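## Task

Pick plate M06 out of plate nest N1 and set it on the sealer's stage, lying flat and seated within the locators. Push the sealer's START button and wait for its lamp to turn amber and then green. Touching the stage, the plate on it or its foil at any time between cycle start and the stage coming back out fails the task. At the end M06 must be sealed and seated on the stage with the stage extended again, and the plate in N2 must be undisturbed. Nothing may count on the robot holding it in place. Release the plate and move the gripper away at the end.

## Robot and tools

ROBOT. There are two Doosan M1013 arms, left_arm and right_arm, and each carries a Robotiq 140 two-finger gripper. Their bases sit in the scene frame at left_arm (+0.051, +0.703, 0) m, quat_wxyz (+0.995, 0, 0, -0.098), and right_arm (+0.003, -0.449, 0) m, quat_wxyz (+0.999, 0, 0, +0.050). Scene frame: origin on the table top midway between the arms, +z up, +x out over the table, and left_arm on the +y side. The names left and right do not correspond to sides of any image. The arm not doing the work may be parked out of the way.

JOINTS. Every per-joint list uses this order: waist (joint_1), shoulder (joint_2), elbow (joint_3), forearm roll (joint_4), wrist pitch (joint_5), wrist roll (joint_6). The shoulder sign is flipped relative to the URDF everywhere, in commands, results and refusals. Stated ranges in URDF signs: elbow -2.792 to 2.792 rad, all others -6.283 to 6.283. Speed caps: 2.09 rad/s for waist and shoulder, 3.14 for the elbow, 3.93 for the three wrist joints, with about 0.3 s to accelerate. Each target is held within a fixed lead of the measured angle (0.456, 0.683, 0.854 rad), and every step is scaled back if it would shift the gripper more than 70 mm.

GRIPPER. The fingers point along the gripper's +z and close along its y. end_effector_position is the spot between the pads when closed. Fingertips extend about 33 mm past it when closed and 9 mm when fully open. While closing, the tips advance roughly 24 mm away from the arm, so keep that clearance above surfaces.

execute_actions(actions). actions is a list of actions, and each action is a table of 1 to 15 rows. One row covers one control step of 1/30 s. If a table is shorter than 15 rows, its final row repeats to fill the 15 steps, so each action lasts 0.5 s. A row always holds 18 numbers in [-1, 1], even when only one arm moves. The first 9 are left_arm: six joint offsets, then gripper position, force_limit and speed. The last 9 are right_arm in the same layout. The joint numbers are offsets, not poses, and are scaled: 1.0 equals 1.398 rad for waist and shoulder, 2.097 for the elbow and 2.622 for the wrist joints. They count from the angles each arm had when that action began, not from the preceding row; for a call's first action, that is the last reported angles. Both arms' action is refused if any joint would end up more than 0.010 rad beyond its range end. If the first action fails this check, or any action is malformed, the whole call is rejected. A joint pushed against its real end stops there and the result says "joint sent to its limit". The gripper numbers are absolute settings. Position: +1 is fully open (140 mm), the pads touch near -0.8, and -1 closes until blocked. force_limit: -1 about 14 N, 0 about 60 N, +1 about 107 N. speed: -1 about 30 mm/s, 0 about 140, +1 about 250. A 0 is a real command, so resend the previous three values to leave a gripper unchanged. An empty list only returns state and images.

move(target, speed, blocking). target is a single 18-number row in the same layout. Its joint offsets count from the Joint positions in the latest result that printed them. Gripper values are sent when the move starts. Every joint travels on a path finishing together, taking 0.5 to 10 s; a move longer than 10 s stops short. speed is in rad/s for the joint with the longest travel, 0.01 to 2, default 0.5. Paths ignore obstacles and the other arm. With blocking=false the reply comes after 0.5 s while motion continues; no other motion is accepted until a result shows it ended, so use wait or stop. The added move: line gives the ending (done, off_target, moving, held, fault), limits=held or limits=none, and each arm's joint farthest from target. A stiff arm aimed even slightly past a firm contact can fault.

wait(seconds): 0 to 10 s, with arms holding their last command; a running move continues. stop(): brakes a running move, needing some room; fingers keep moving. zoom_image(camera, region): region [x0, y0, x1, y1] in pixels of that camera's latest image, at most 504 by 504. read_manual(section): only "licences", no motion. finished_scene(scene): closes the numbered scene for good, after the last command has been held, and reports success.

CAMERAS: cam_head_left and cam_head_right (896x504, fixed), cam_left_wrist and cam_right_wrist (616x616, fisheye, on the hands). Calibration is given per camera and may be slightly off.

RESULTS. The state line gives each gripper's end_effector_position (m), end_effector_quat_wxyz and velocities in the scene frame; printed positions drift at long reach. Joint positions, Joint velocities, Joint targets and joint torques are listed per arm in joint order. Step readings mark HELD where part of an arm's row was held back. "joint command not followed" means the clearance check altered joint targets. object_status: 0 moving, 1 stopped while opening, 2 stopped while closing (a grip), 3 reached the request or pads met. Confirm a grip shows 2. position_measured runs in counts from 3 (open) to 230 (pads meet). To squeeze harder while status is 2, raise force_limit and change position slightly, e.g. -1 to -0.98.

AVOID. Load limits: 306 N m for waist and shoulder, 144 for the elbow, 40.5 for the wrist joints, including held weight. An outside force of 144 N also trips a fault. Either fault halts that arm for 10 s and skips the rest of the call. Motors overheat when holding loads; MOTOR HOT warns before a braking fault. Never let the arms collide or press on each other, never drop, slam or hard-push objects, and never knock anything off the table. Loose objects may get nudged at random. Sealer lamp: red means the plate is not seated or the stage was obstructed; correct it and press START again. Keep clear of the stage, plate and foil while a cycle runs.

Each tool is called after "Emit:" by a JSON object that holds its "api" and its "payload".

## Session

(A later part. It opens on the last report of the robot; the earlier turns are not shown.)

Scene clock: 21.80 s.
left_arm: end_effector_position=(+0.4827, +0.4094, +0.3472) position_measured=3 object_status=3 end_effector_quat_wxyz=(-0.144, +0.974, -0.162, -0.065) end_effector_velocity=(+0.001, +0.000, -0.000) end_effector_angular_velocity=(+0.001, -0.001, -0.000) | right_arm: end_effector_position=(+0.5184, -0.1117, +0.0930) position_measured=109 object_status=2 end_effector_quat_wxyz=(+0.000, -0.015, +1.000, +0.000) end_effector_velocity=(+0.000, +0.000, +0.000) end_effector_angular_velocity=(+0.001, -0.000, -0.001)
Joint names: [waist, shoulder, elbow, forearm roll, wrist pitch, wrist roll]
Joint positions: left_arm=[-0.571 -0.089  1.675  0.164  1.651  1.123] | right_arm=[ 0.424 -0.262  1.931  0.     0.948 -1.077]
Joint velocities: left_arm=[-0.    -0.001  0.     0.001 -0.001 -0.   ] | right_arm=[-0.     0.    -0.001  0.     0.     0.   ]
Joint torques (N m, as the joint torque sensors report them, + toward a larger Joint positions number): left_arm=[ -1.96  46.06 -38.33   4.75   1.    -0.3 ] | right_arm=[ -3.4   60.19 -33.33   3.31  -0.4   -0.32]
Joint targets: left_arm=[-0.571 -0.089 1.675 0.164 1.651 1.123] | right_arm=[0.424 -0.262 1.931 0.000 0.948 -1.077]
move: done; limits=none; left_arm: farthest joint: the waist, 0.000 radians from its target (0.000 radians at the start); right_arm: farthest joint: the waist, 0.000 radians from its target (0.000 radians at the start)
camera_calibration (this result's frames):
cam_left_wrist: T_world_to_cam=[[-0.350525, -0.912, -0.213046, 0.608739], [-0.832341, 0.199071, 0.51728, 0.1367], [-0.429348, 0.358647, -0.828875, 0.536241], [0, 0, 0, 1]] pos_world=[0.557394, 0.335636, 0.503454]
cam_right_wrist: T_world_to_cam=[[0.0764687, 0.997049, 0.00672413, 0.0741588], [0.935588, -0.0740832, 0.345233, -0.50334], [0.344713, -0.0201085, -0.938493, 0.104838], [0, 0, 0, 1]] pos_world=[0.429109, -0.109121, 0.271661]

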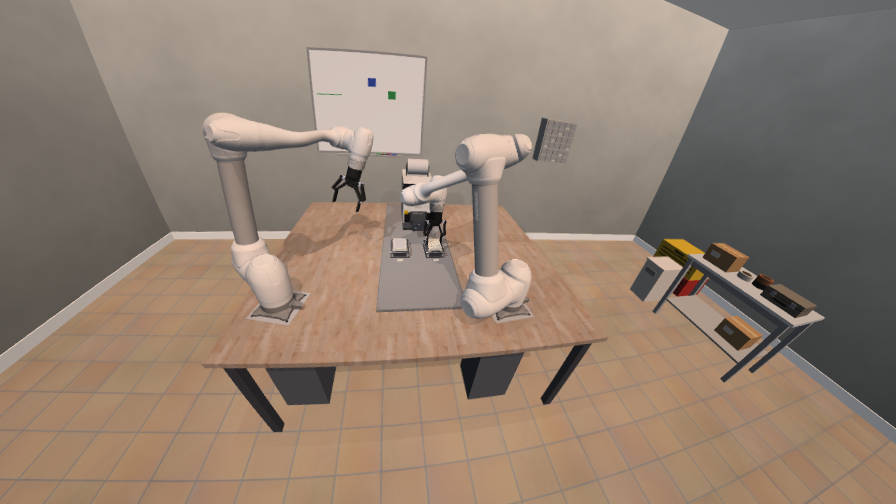

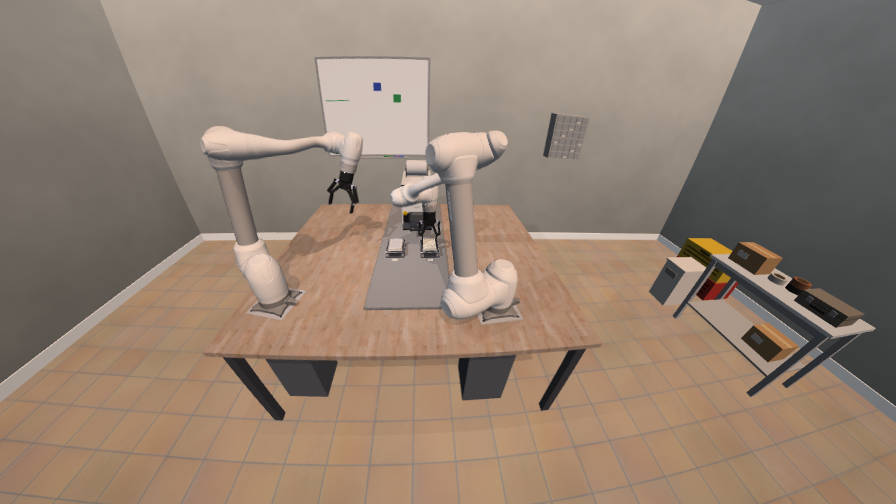

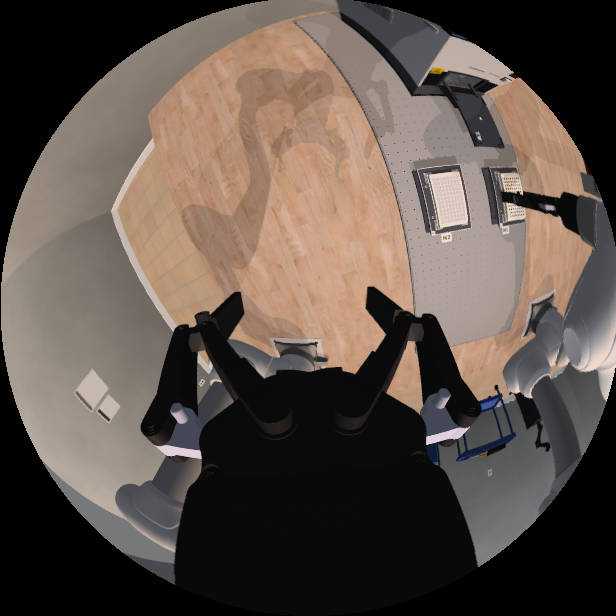

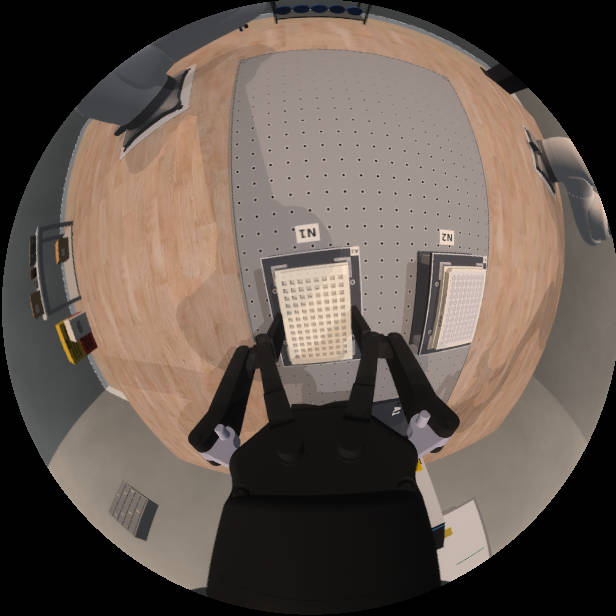

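Emit:
{"api": "move", "payload": {"target": [0,0,0,0,0,0,1,0,0, 0,-0.0029,0.0016,0,-0.0028,0,-1,-0.3,-0.7], "speed": 0.05}}

Emit:
{"api": "move", "payload": {"target": [0,0,0,0,0,0,1,0,0, 0,0,0,0,0,0,0.35,-0.3,0]}}

Emit:
{"api": "move", "payload": {"target": [0,0,0,0,0,0,1,0,0, 0,0.0043,-0.0024,0,0.0042,0,0.35,-0.3,0], "speed": 0.05}}

Emit:
{"api": "move", "payload": {"target": [0,0,0,0,0,0,1,0,0, 0,0,0,0,0,0,-1,0,-0.5]}}

Emit:
{"api": "wait", "payload": {"seconds": 0.5}}

Emit:
{"api": "zoom_image", "payload": {"camera": "cam_right_wrist", "region": [200, 220, 440, 420]}}

Scene clock: 23.33 s.
left_arm: end_effector_position=(+0.4827, +0.4094, +0.3472) position_measured=3 object_status=3 end_effector_quat_wxyz=(-0.144, +0.974, -0.162, -0.065) end_effector_velocity=(+0.000, -0.000, -0.000) end_effector_angular_velocity=(-0.001, -0.001, -0.000) | right_arm: end_effector_position=(+0.5184, -0.1117, +0.0890) position_measured=109 object_status=2 end_effector_quat_wxyz=(+0.000, -0.015, +1.000, +0.000) end_effector_velocity=(+0.000, -0.000, -0.000) end_effector_angular_velocity=(-0.000, -0.000, +0.001)
Joint names: [waist, shoulder, elbow, forearm roll, wrist pitch, wrist roll]
Joint positions: left_arm=[-0.571 -0.089  1.675  0.164  1.651  1.123] | right_arm=[ 0.424 -0.266  1.935  0.     0.941 -1.077]
Joint velocities: left_arm=[ 0.     0.    -0.     0.001 -0.001 -0.   ] | right_arm=[ 0.    -0.     0.    -0.001 -0.    -0.   ]
Joint torques (N m, as the joint torque sensors report them, + toward a larger Joint positions number): left_arm=[ -0.83  45.54 -38.35   4.57   0.9   -0.23] | right_arm=[ -2.79  60.35 -33.1    3.49  -0.39  -0.3 ]
Joint targets: left_arm=[-0.571 -0.089 1.675 0.164 1.651 1.123] | right_arm=[0.424 -0.266 1.935 0.000 0.941 -1.077]
move: done; limits=none; left_arm: farthest joint: the waist, 0.000 radians from its target (0.000 radians at the start); right_arm: farthest joint: the waist, 0.000 radians from its target (0.000 radians at the start)
camera_calibration (this result's frames):
cam_left_wrist: T_world_to_cam=[[-0.350526, -0.912, -0.213046, 0.608739], [-0.832341, 0.199071, 0.51728, 0.1367], [-0.429348, 0.358647, -0.828874, 0.536241], [0, 0, 0, 1]] pos_world=[0.557394, 0.335636, 0.503454]
cam_right_wrist: T_world_to_cam=[[0.0764693, 0.997049, 0.00670287, 0.0741979], [0.935599, -0.0740771, 0.345205, -0.501951], [0.344683, -0.0201264, -0.938503, 0.101113], [0, 0, 0, 1]] pos_world=[0.429099, -0.109127, 0.267673]

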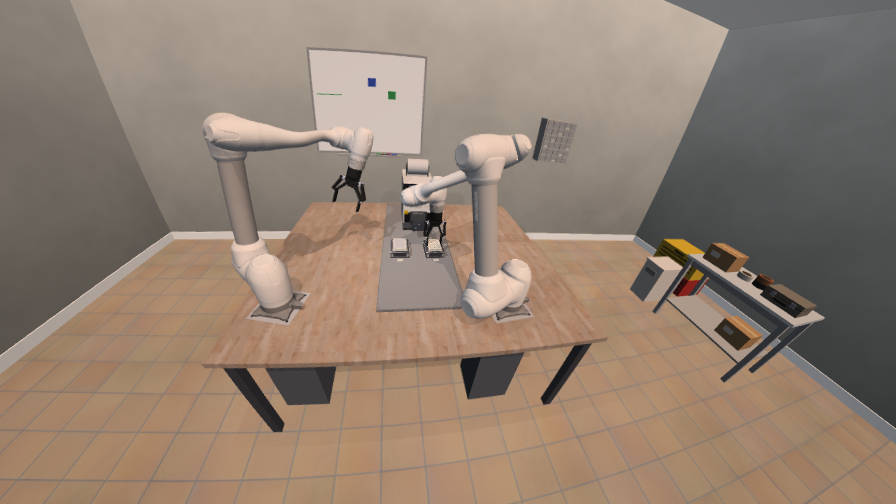

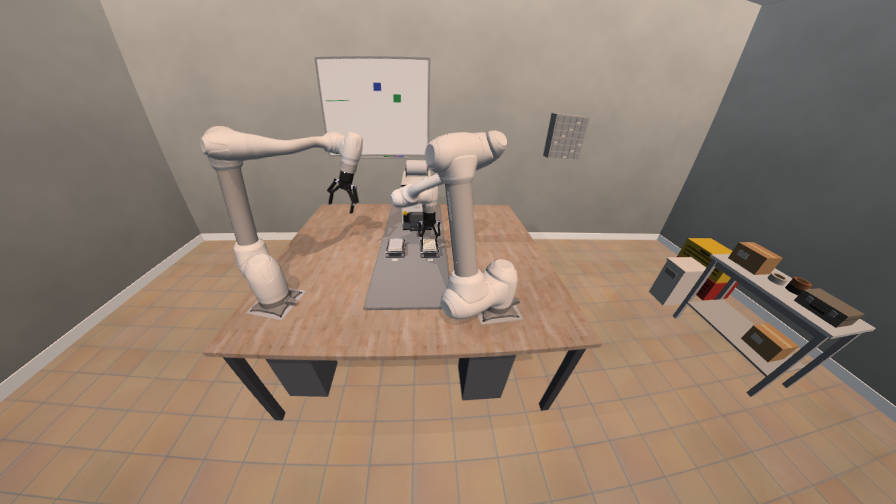

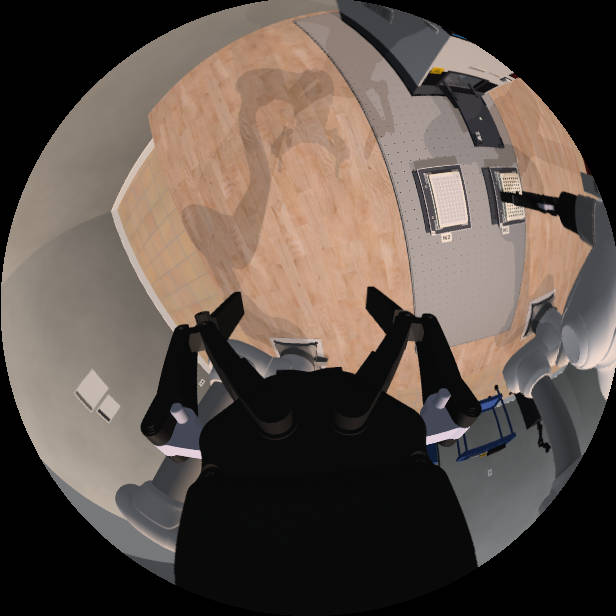

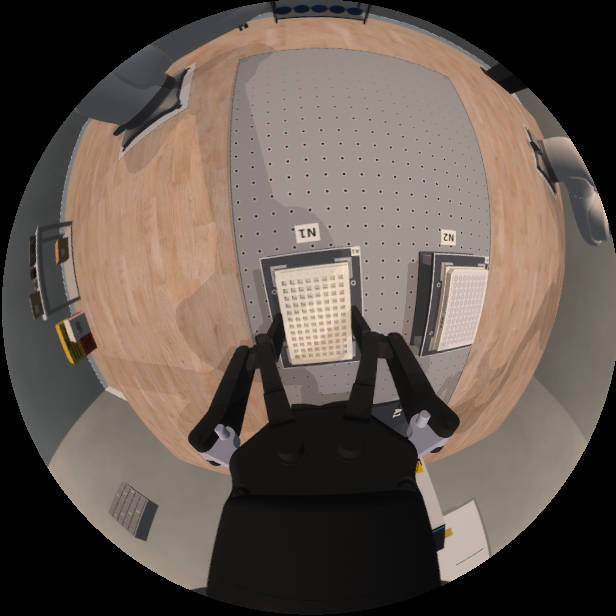

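Scene clock: 23.83 s.
left_arm: end_effector_position=(+0.4827, +0.4094, +0.3472) position_measured=3 object_status=3 end_effector_quat_wxyz=(-0.144, +0.974, -0.162, -0.065) end_effector_velocity=(-0.000, +0.001, -0.000) end_effector_angular_velocity=(+0.002, +0.001, +0.001) | right_arm: end_effector_position=(+0.5184, -0.1117, +0.0890) position_measured=85 object_status=3 end_effector_quat_wxyz=(+0.000, -0.015, +1.000, +0.000) end_effector_velocity=(-0.000, +0.001, +0.000) end_effector_angular_velocity=(+0.000, +0.000, -0.000)
Joint names: [waist, shoulder, elbow, forearm roll, wrist pitch, wrist roll]
Joint positions: left_arm=[-0.571 -0.089  1.675  0.164  1.651  1.123] | right_arm=[ 0.424 -0.266  1.935  0.     0.941 -1.077]
Joint velocities: left_arm=[ 0.    -0.001 -0.     0.001  0.002 -0.001] | right_arm=[ 0.001 -0.    -0.     0.     0.     0.001]
Joint torques (N m, as the joint torque sensors report them, + toward a larger Joint positions number): left_arm=[ -1.32  45.32 -38.27   4.51   0.95   0.04] | right_arm=[ -2.96  60.84 -33.33   3.41  -0.37  -0.28]
Joint targets: left_arm=[-0.571 -0.089 1.675 0.164 1.651 1.123] | right_arm=[0.424 -0.266 1.935 0.000 0.941 -1.077]
move: done; limits=none; left_arm: farthest joint: the waist, 0.000 radians from its target (0.000 radians at the start); right_arm: farthest joint: the waist, 0.000 radians from its target (0.000 radians at the start)
camera_calibration (this result's frames):
cam_right_wrist: T_world_to_cam=[[0.0764694, 0.997049, 0.00669889, 0.0742001], [0.935601, -0.0740759, 0.345199, -0.501947], [0.344677, -0.0201297, -0.938505, 0.101112], [0, 0, 0, 1]] pos_world=[0.429097, -0.109128, 0.267668]

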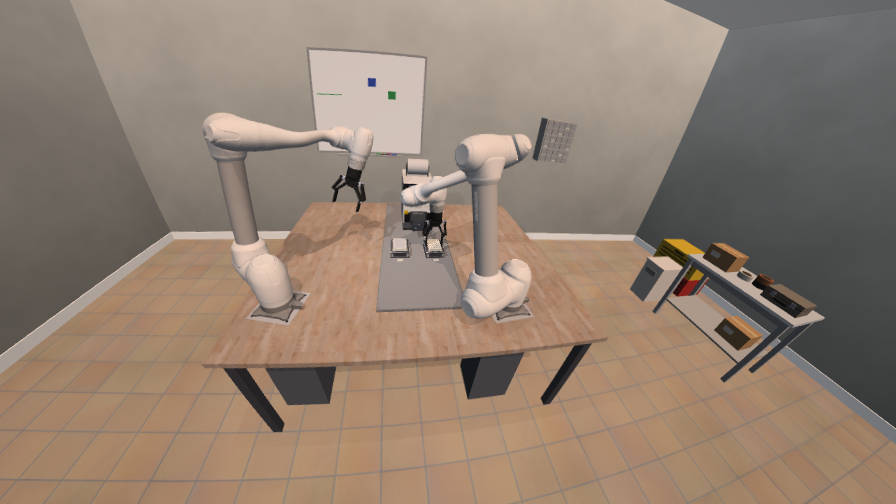

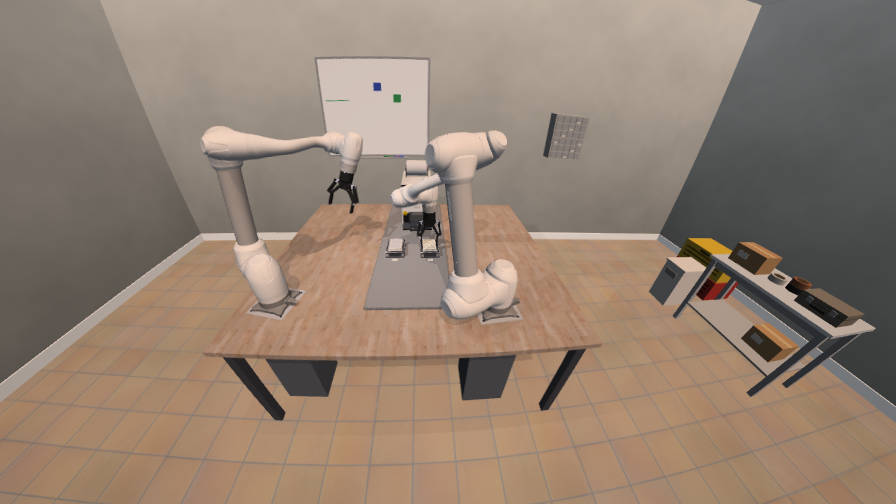

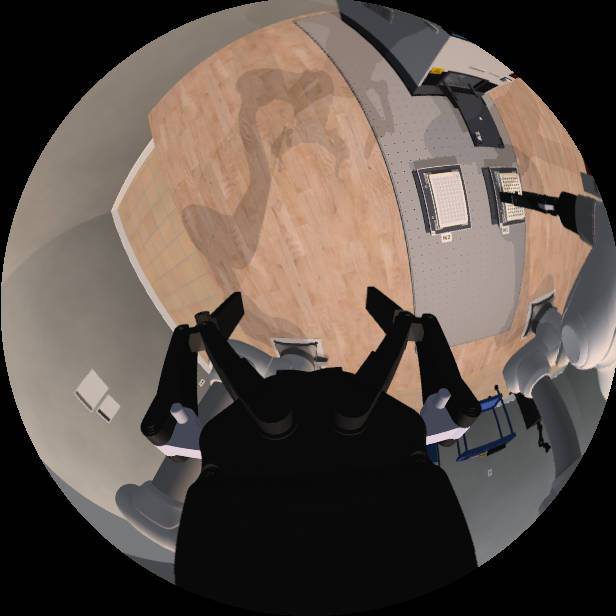

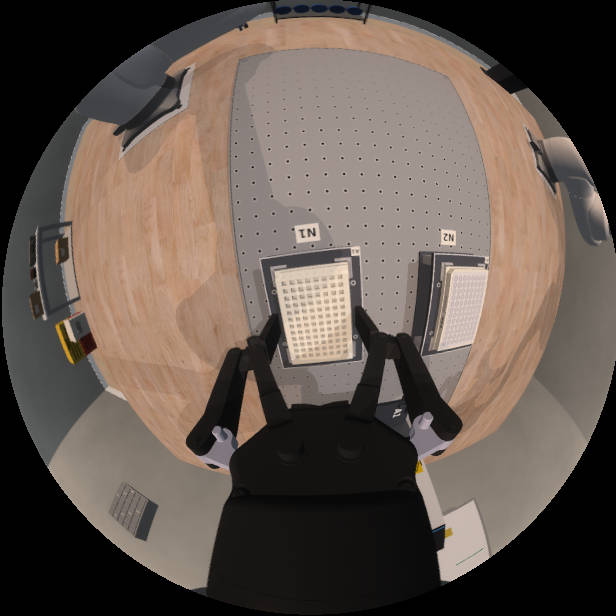

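Scene clock: 24.53 s.
left_arm: end_effector_position=(+0.4827, +0.4094, +0.3472) position_measured=3 object_status=3 end_effector_quat_wxyz=(-0.144, +0.974, -0.162, -0.065) end_effector_velocity=(-0.000, -0.000, -0.000) end_effector_angular_velocity=(-0.001, +0.000, +0.000) | right_arm: end_effector_position=(+0.5184, -0.1117, +0.0949) position_measured=85 object_status=3 end_effector_quat_wxyz=(+0.000, -0.015, +1.000, +0.000) end_effector_velocity=(+0.000, -0.000, +0.000) end_effector_angular_velocity=(-0.000, -0.001, -0.001)
Joint names: [waist, shoulder, elbow, forearm roll, wrist pitch, wrist roll]
Joint positions: left_arm=[-0.571 -0.089  1.675  0.164  1.651  1.123] | right_arm=[ 0.424 -0.26   1.93   0.     0.952 -1.077]
Joint velocities: left_arm=[ 0.     0.    -0.    -0.001 -0.     0.   ] | right_arm=[-0.001  0.    -0.    -0.001 -0.     0.001]
Joint torques (N m, as the joint torque sensors report them, + toward a larger Joint positions number): left_arm=[ -1.42  45.79 -38.47   4.62   0.91  -0.01] | right_arm=[ -2.8   60.66 -33.34   3.36  -0.41  -0.3 ]
Joint targets: left_arm=[-0.571 -0.089 1.675 0.164 1.651 1.123] | right_arm=[0.424 -0.260 1.930 0.000 0.952 -1.077]
move: done; limits=none; left_arm: farthest joint: the waist, 0.000 radians from its target (0.000 radians at the start); right_arm: farthest joint: the waist, 0.000 radians from its target (0.000 radians at the start)
camera_calibration (this result's frames):
cam_left_wrist: T_world_to_cam=[[-0.350526, -0.912, -0.213046, 0.608739], [-0.832341, 0.199071, 0.51728, 0.1367], [-0.429348, 0.358646, -0.828875, 0.536241], [0, 0, 0, 1]] pos_world=[0.557394, 0.335636, 0.503454]
cam_right_wrist: T_world_to_cam=[[0.0764688, 0.997049, 0.00670126, 0.0741515], [0.935601, -0.0740761, 0.345202, -0.504015], [0.34468, -0.0201274, -0.938505, 0.106697], [0, 0, 0, 1]] pos_world=[0.42911, -0.109121, 0.273625]

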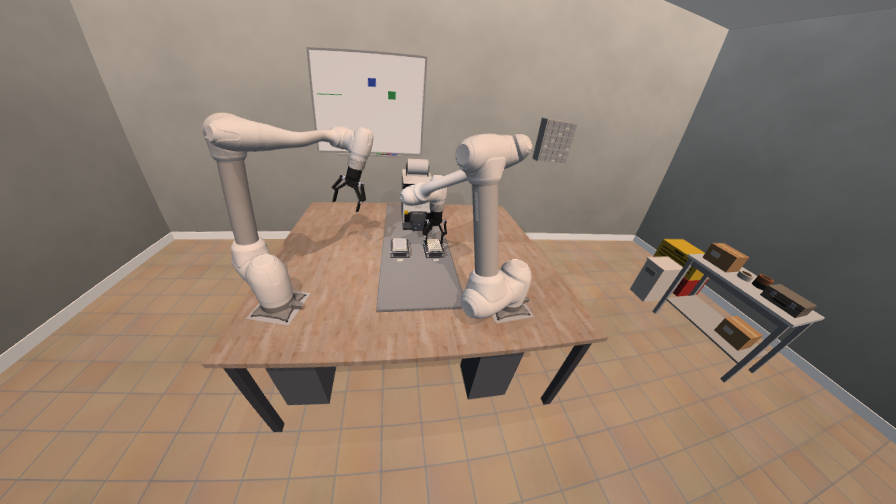

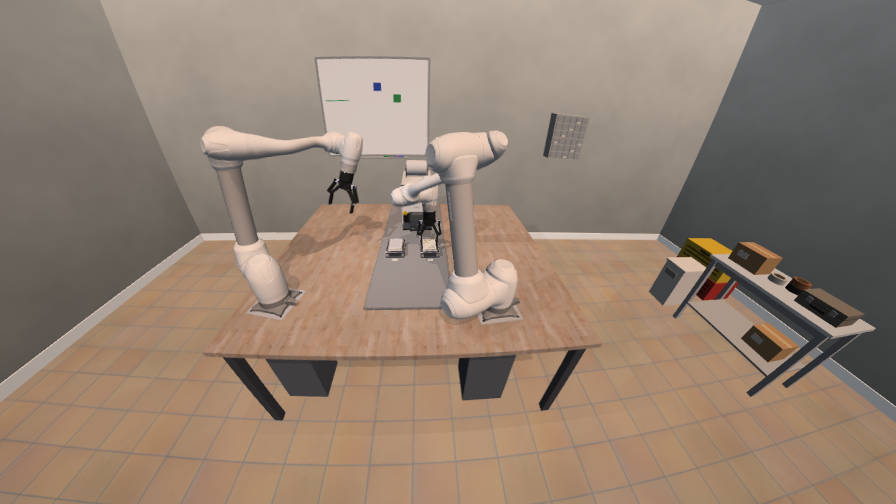

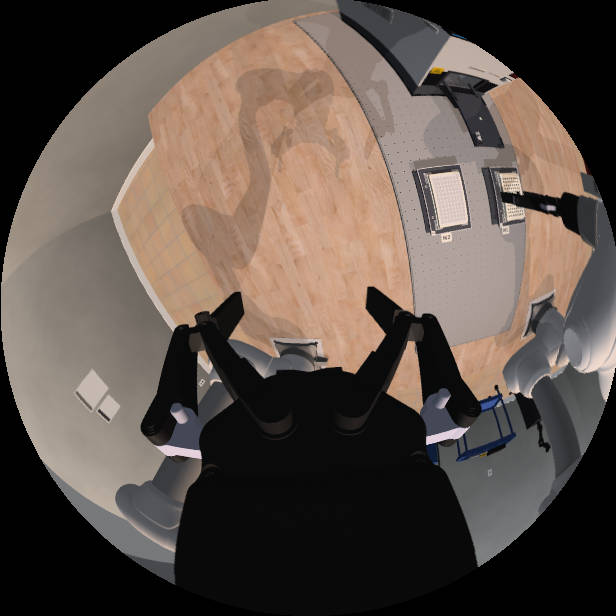

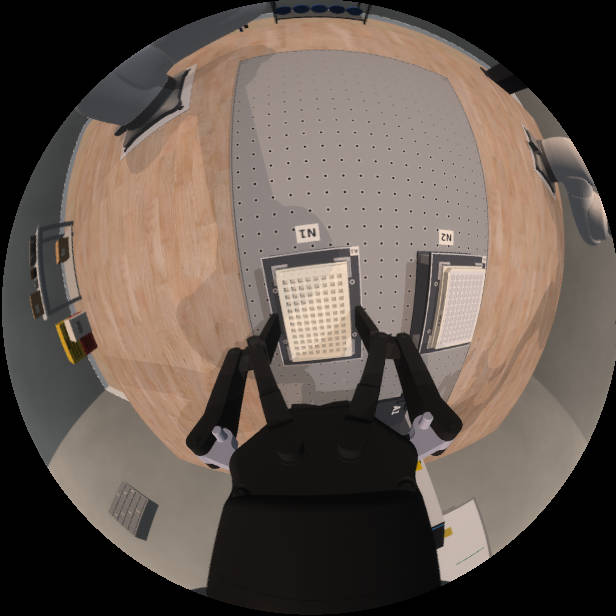

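Scene clock: 25.07 s.
left_arm: end_effector_position=(+0.4827, +0.4094, +0.3472) position_measured=3 object_status=3 end_effector_quat_wxyz=(-0.144, +0.974, -0.162, -0.065) end_effector_velocity=(+0.000, +0.000, +0.000) end_effector_angular_velocity=(+0.000, -0.000, +0.001) | right_arm: end_effector_position=(+0.5185, -0.1117, +0.0952) position_measured=114 object_status=2 end_effector_quat_wxyz=(+0.000, -0.015, +1.000, +0.000) end_effector_velocity=(-0.000, +0.000, -0.000) end_effector_angular_velocity=(+0.001, +0.001, -0.001)
Joint names: [waist, shoulder, elbow, forearm roll, wrist pitch, wrist roll]
Joint positions: left_arm=[-0.571 -0.089  1.675  0.164  1.651  1.123] | right_arm=[ 0.424 -0.26   1.929  0.     0.952 -1.077]
Joint velocities: left_arm=[ 0.     0.     0.     0.     0.    -0.001] | right_arm=[ 0.    -0.     0.     0.002 -0.    -0.   ]
Joint torques (N m, as the joint torque sensors report them, + toward a larger Joint positions number): left_arm=[ -1.97  45.06 -39.03   4.55   0.97  -0.11] | right_arm=[ -3.38  39.63 -22.53   3.66  -3.08  -0.11]
Joint targets: left_arm=[-0.571 -0.089 1.675 0.164 1.651 1.123] | right_arm=[0.424 -0.260 1.930 0.000 0.952 -1.077]
move: done; limits=none; left_arm: farthest joint: the waist, 0.000 radians from its target (0.000 radians at the start); right_arm: farthest joint: the elbow, 0.001 radians from its target (0.000 radians at the start)
camera_calibration (this result's frames):
cam_left_wrist: T_world_to_cam=[[-0.350526, -0.912, -0.213046, 0.608739], [-0.832341, 0.199071, 0.51728, 0.1367], [-0.429348, 0.358646, -0.828874, 0.536241], [0, 0, 0, 1]] pos_world=[0.557394, 0.335636, 0.503454]
cam_right_wrist: T_world_to_cam=[[0.0764672, 0.997049, 0.00684916, 0.0740846], [0.935522, -0.0741213, 0.345404, -0.504153], [0.344892, -0.0200045, -0.938429, 0.106794], [0, 0, 0, 1]] pos_world=[0.429149, -0.109098, 0.273847]

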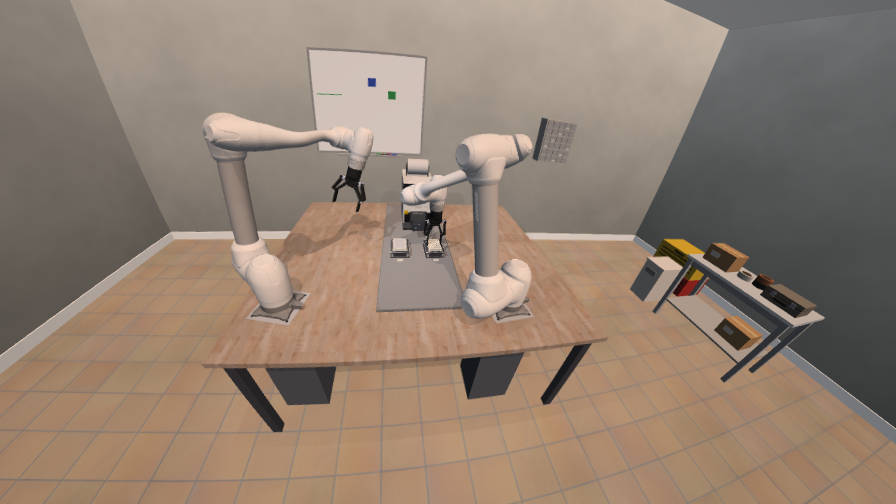

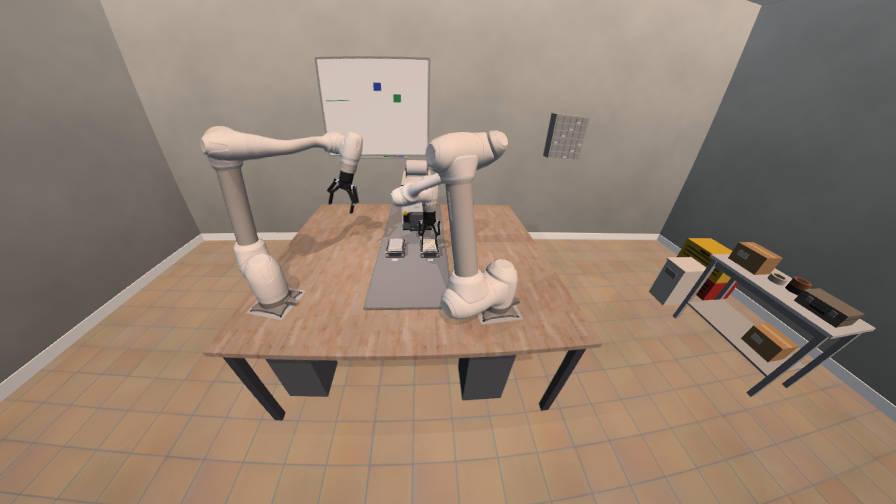

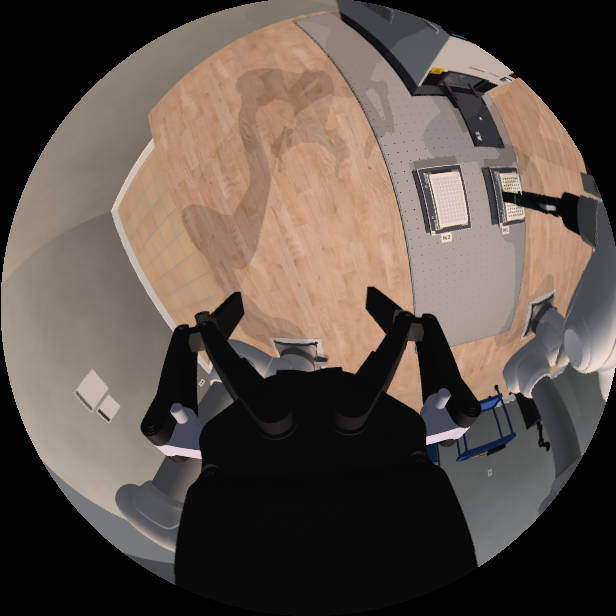

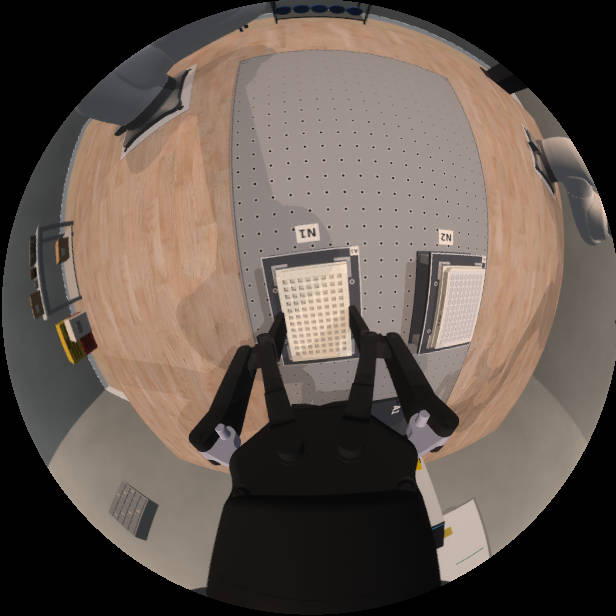

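Scene clock: 25.57 s.
left_arm: end_effector_position=(+0.4827, +0.4094, +0.3472) position_measured=3 object_status=3 end_effector_quat_wxyz=(-0.144, +0.974, -0.162, -0.065) end_effector_velocity=(+0.000, -0.000, -0.000) end_effector_angular_velocity=(+0.000, +0.000, -0.001) | right_arm: end_effector_position=(+0.5184, -0.1117, +0.0950) position_measured=114 object_status=2 end_effector_quat_wxyz=(+0.000, -0.015, +1.000, +0.000) end_effector_velocity=(-0.001, +0.001, -0.000) end_effector_angular_velocity=(+0.000, +0.000, +0.001)
Joint names: [waist, shoulder, elbow, forearm roll, wrist pitch, wrist roll]
Joint positions: left_arm=[-0.571 -0.089  1.675  0.164  1.651  1.123] | right_arm=[ 0.424 -0.26   1.929  0.     0.952 -1.077]
Joint velocities: left_arm=[-0.    -0.     0.     0.    -0.     0.001] | right_arm=[ 0.002  0.     0.001  0.    -0.001  0.   ]
Joint torques (N m, as the joint torque sensors report them, + toward a larger Joint positions number): left_arm=[ -1.09  45.69 -37.88   4.61   0.91  -0.1 ] | right_arm=[ -3.12  36.92 -18.92   3.62  -2.69  -0.17]
Joint targets: left_arm=[-0.571 -0.089 1.675 0.164 1.651 1.123] | right_arm=[0.424 -0.260 1.930 0.000 0.952 -1.077]
wait: 0.50 s; at rest by 0.17 s
camera_calibration (this result's frames):
cam_right_wrist: T_world_to_cam=[[0.0764682, 0.997049, 0.00674669, 0.0741447], [0.935577, -0.0740899, 0.345264, -0.504046], [0.344745, -0.0200897, -0.938481, 0.106755], [0, 0, 0, 1]] pos_world=[0.4291, -0.109126, 0.273716]

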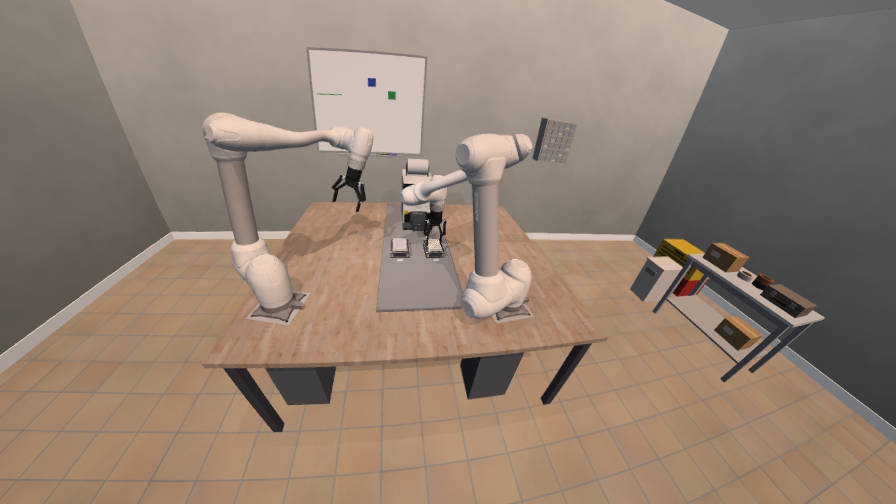

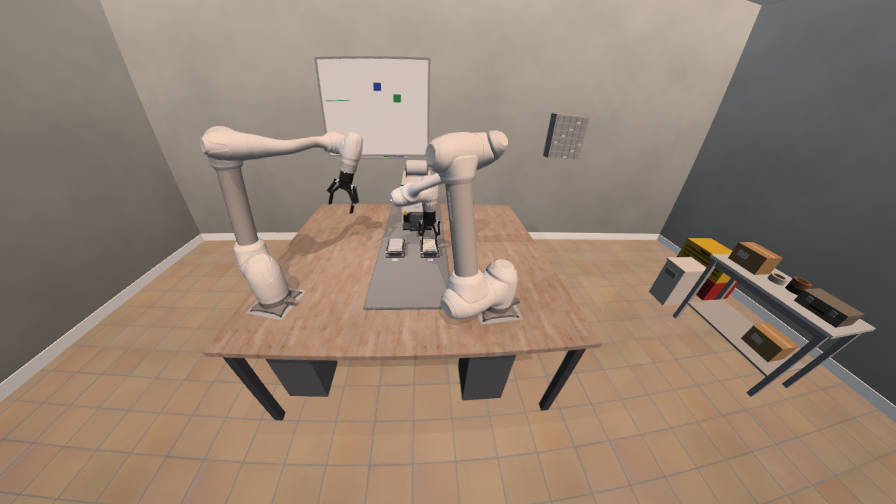

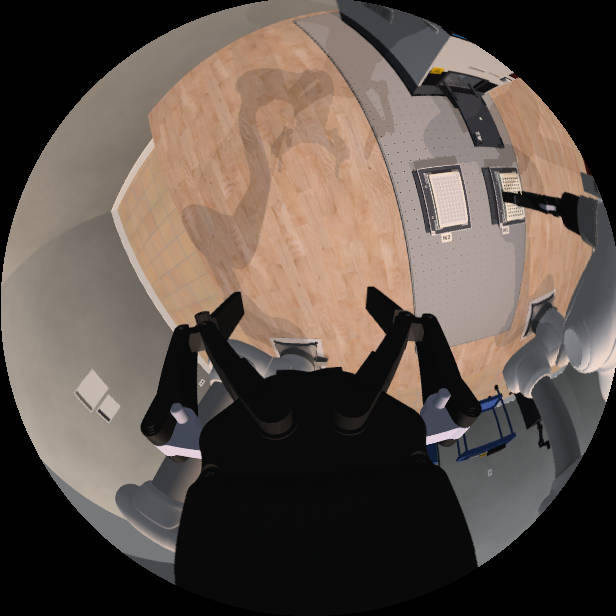

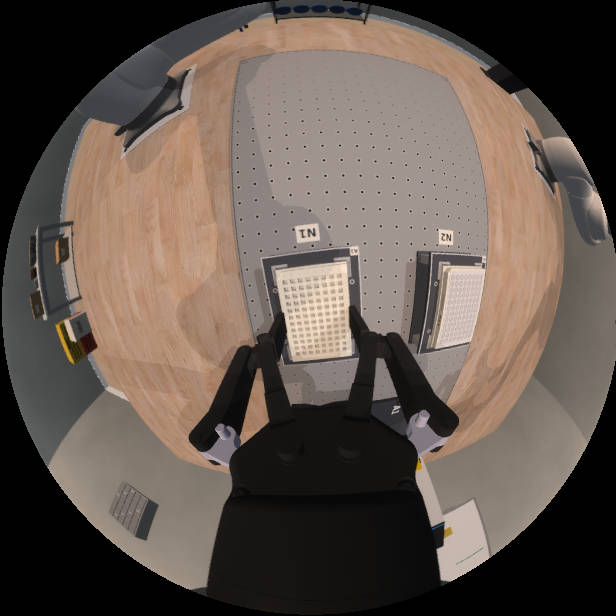

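Region (200, 220, 440, 420) of cam_right_wrist's 616x616 image, scaled by 2.100, with more detail than that image has.

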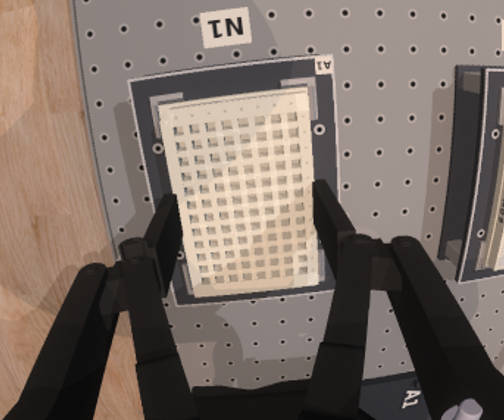

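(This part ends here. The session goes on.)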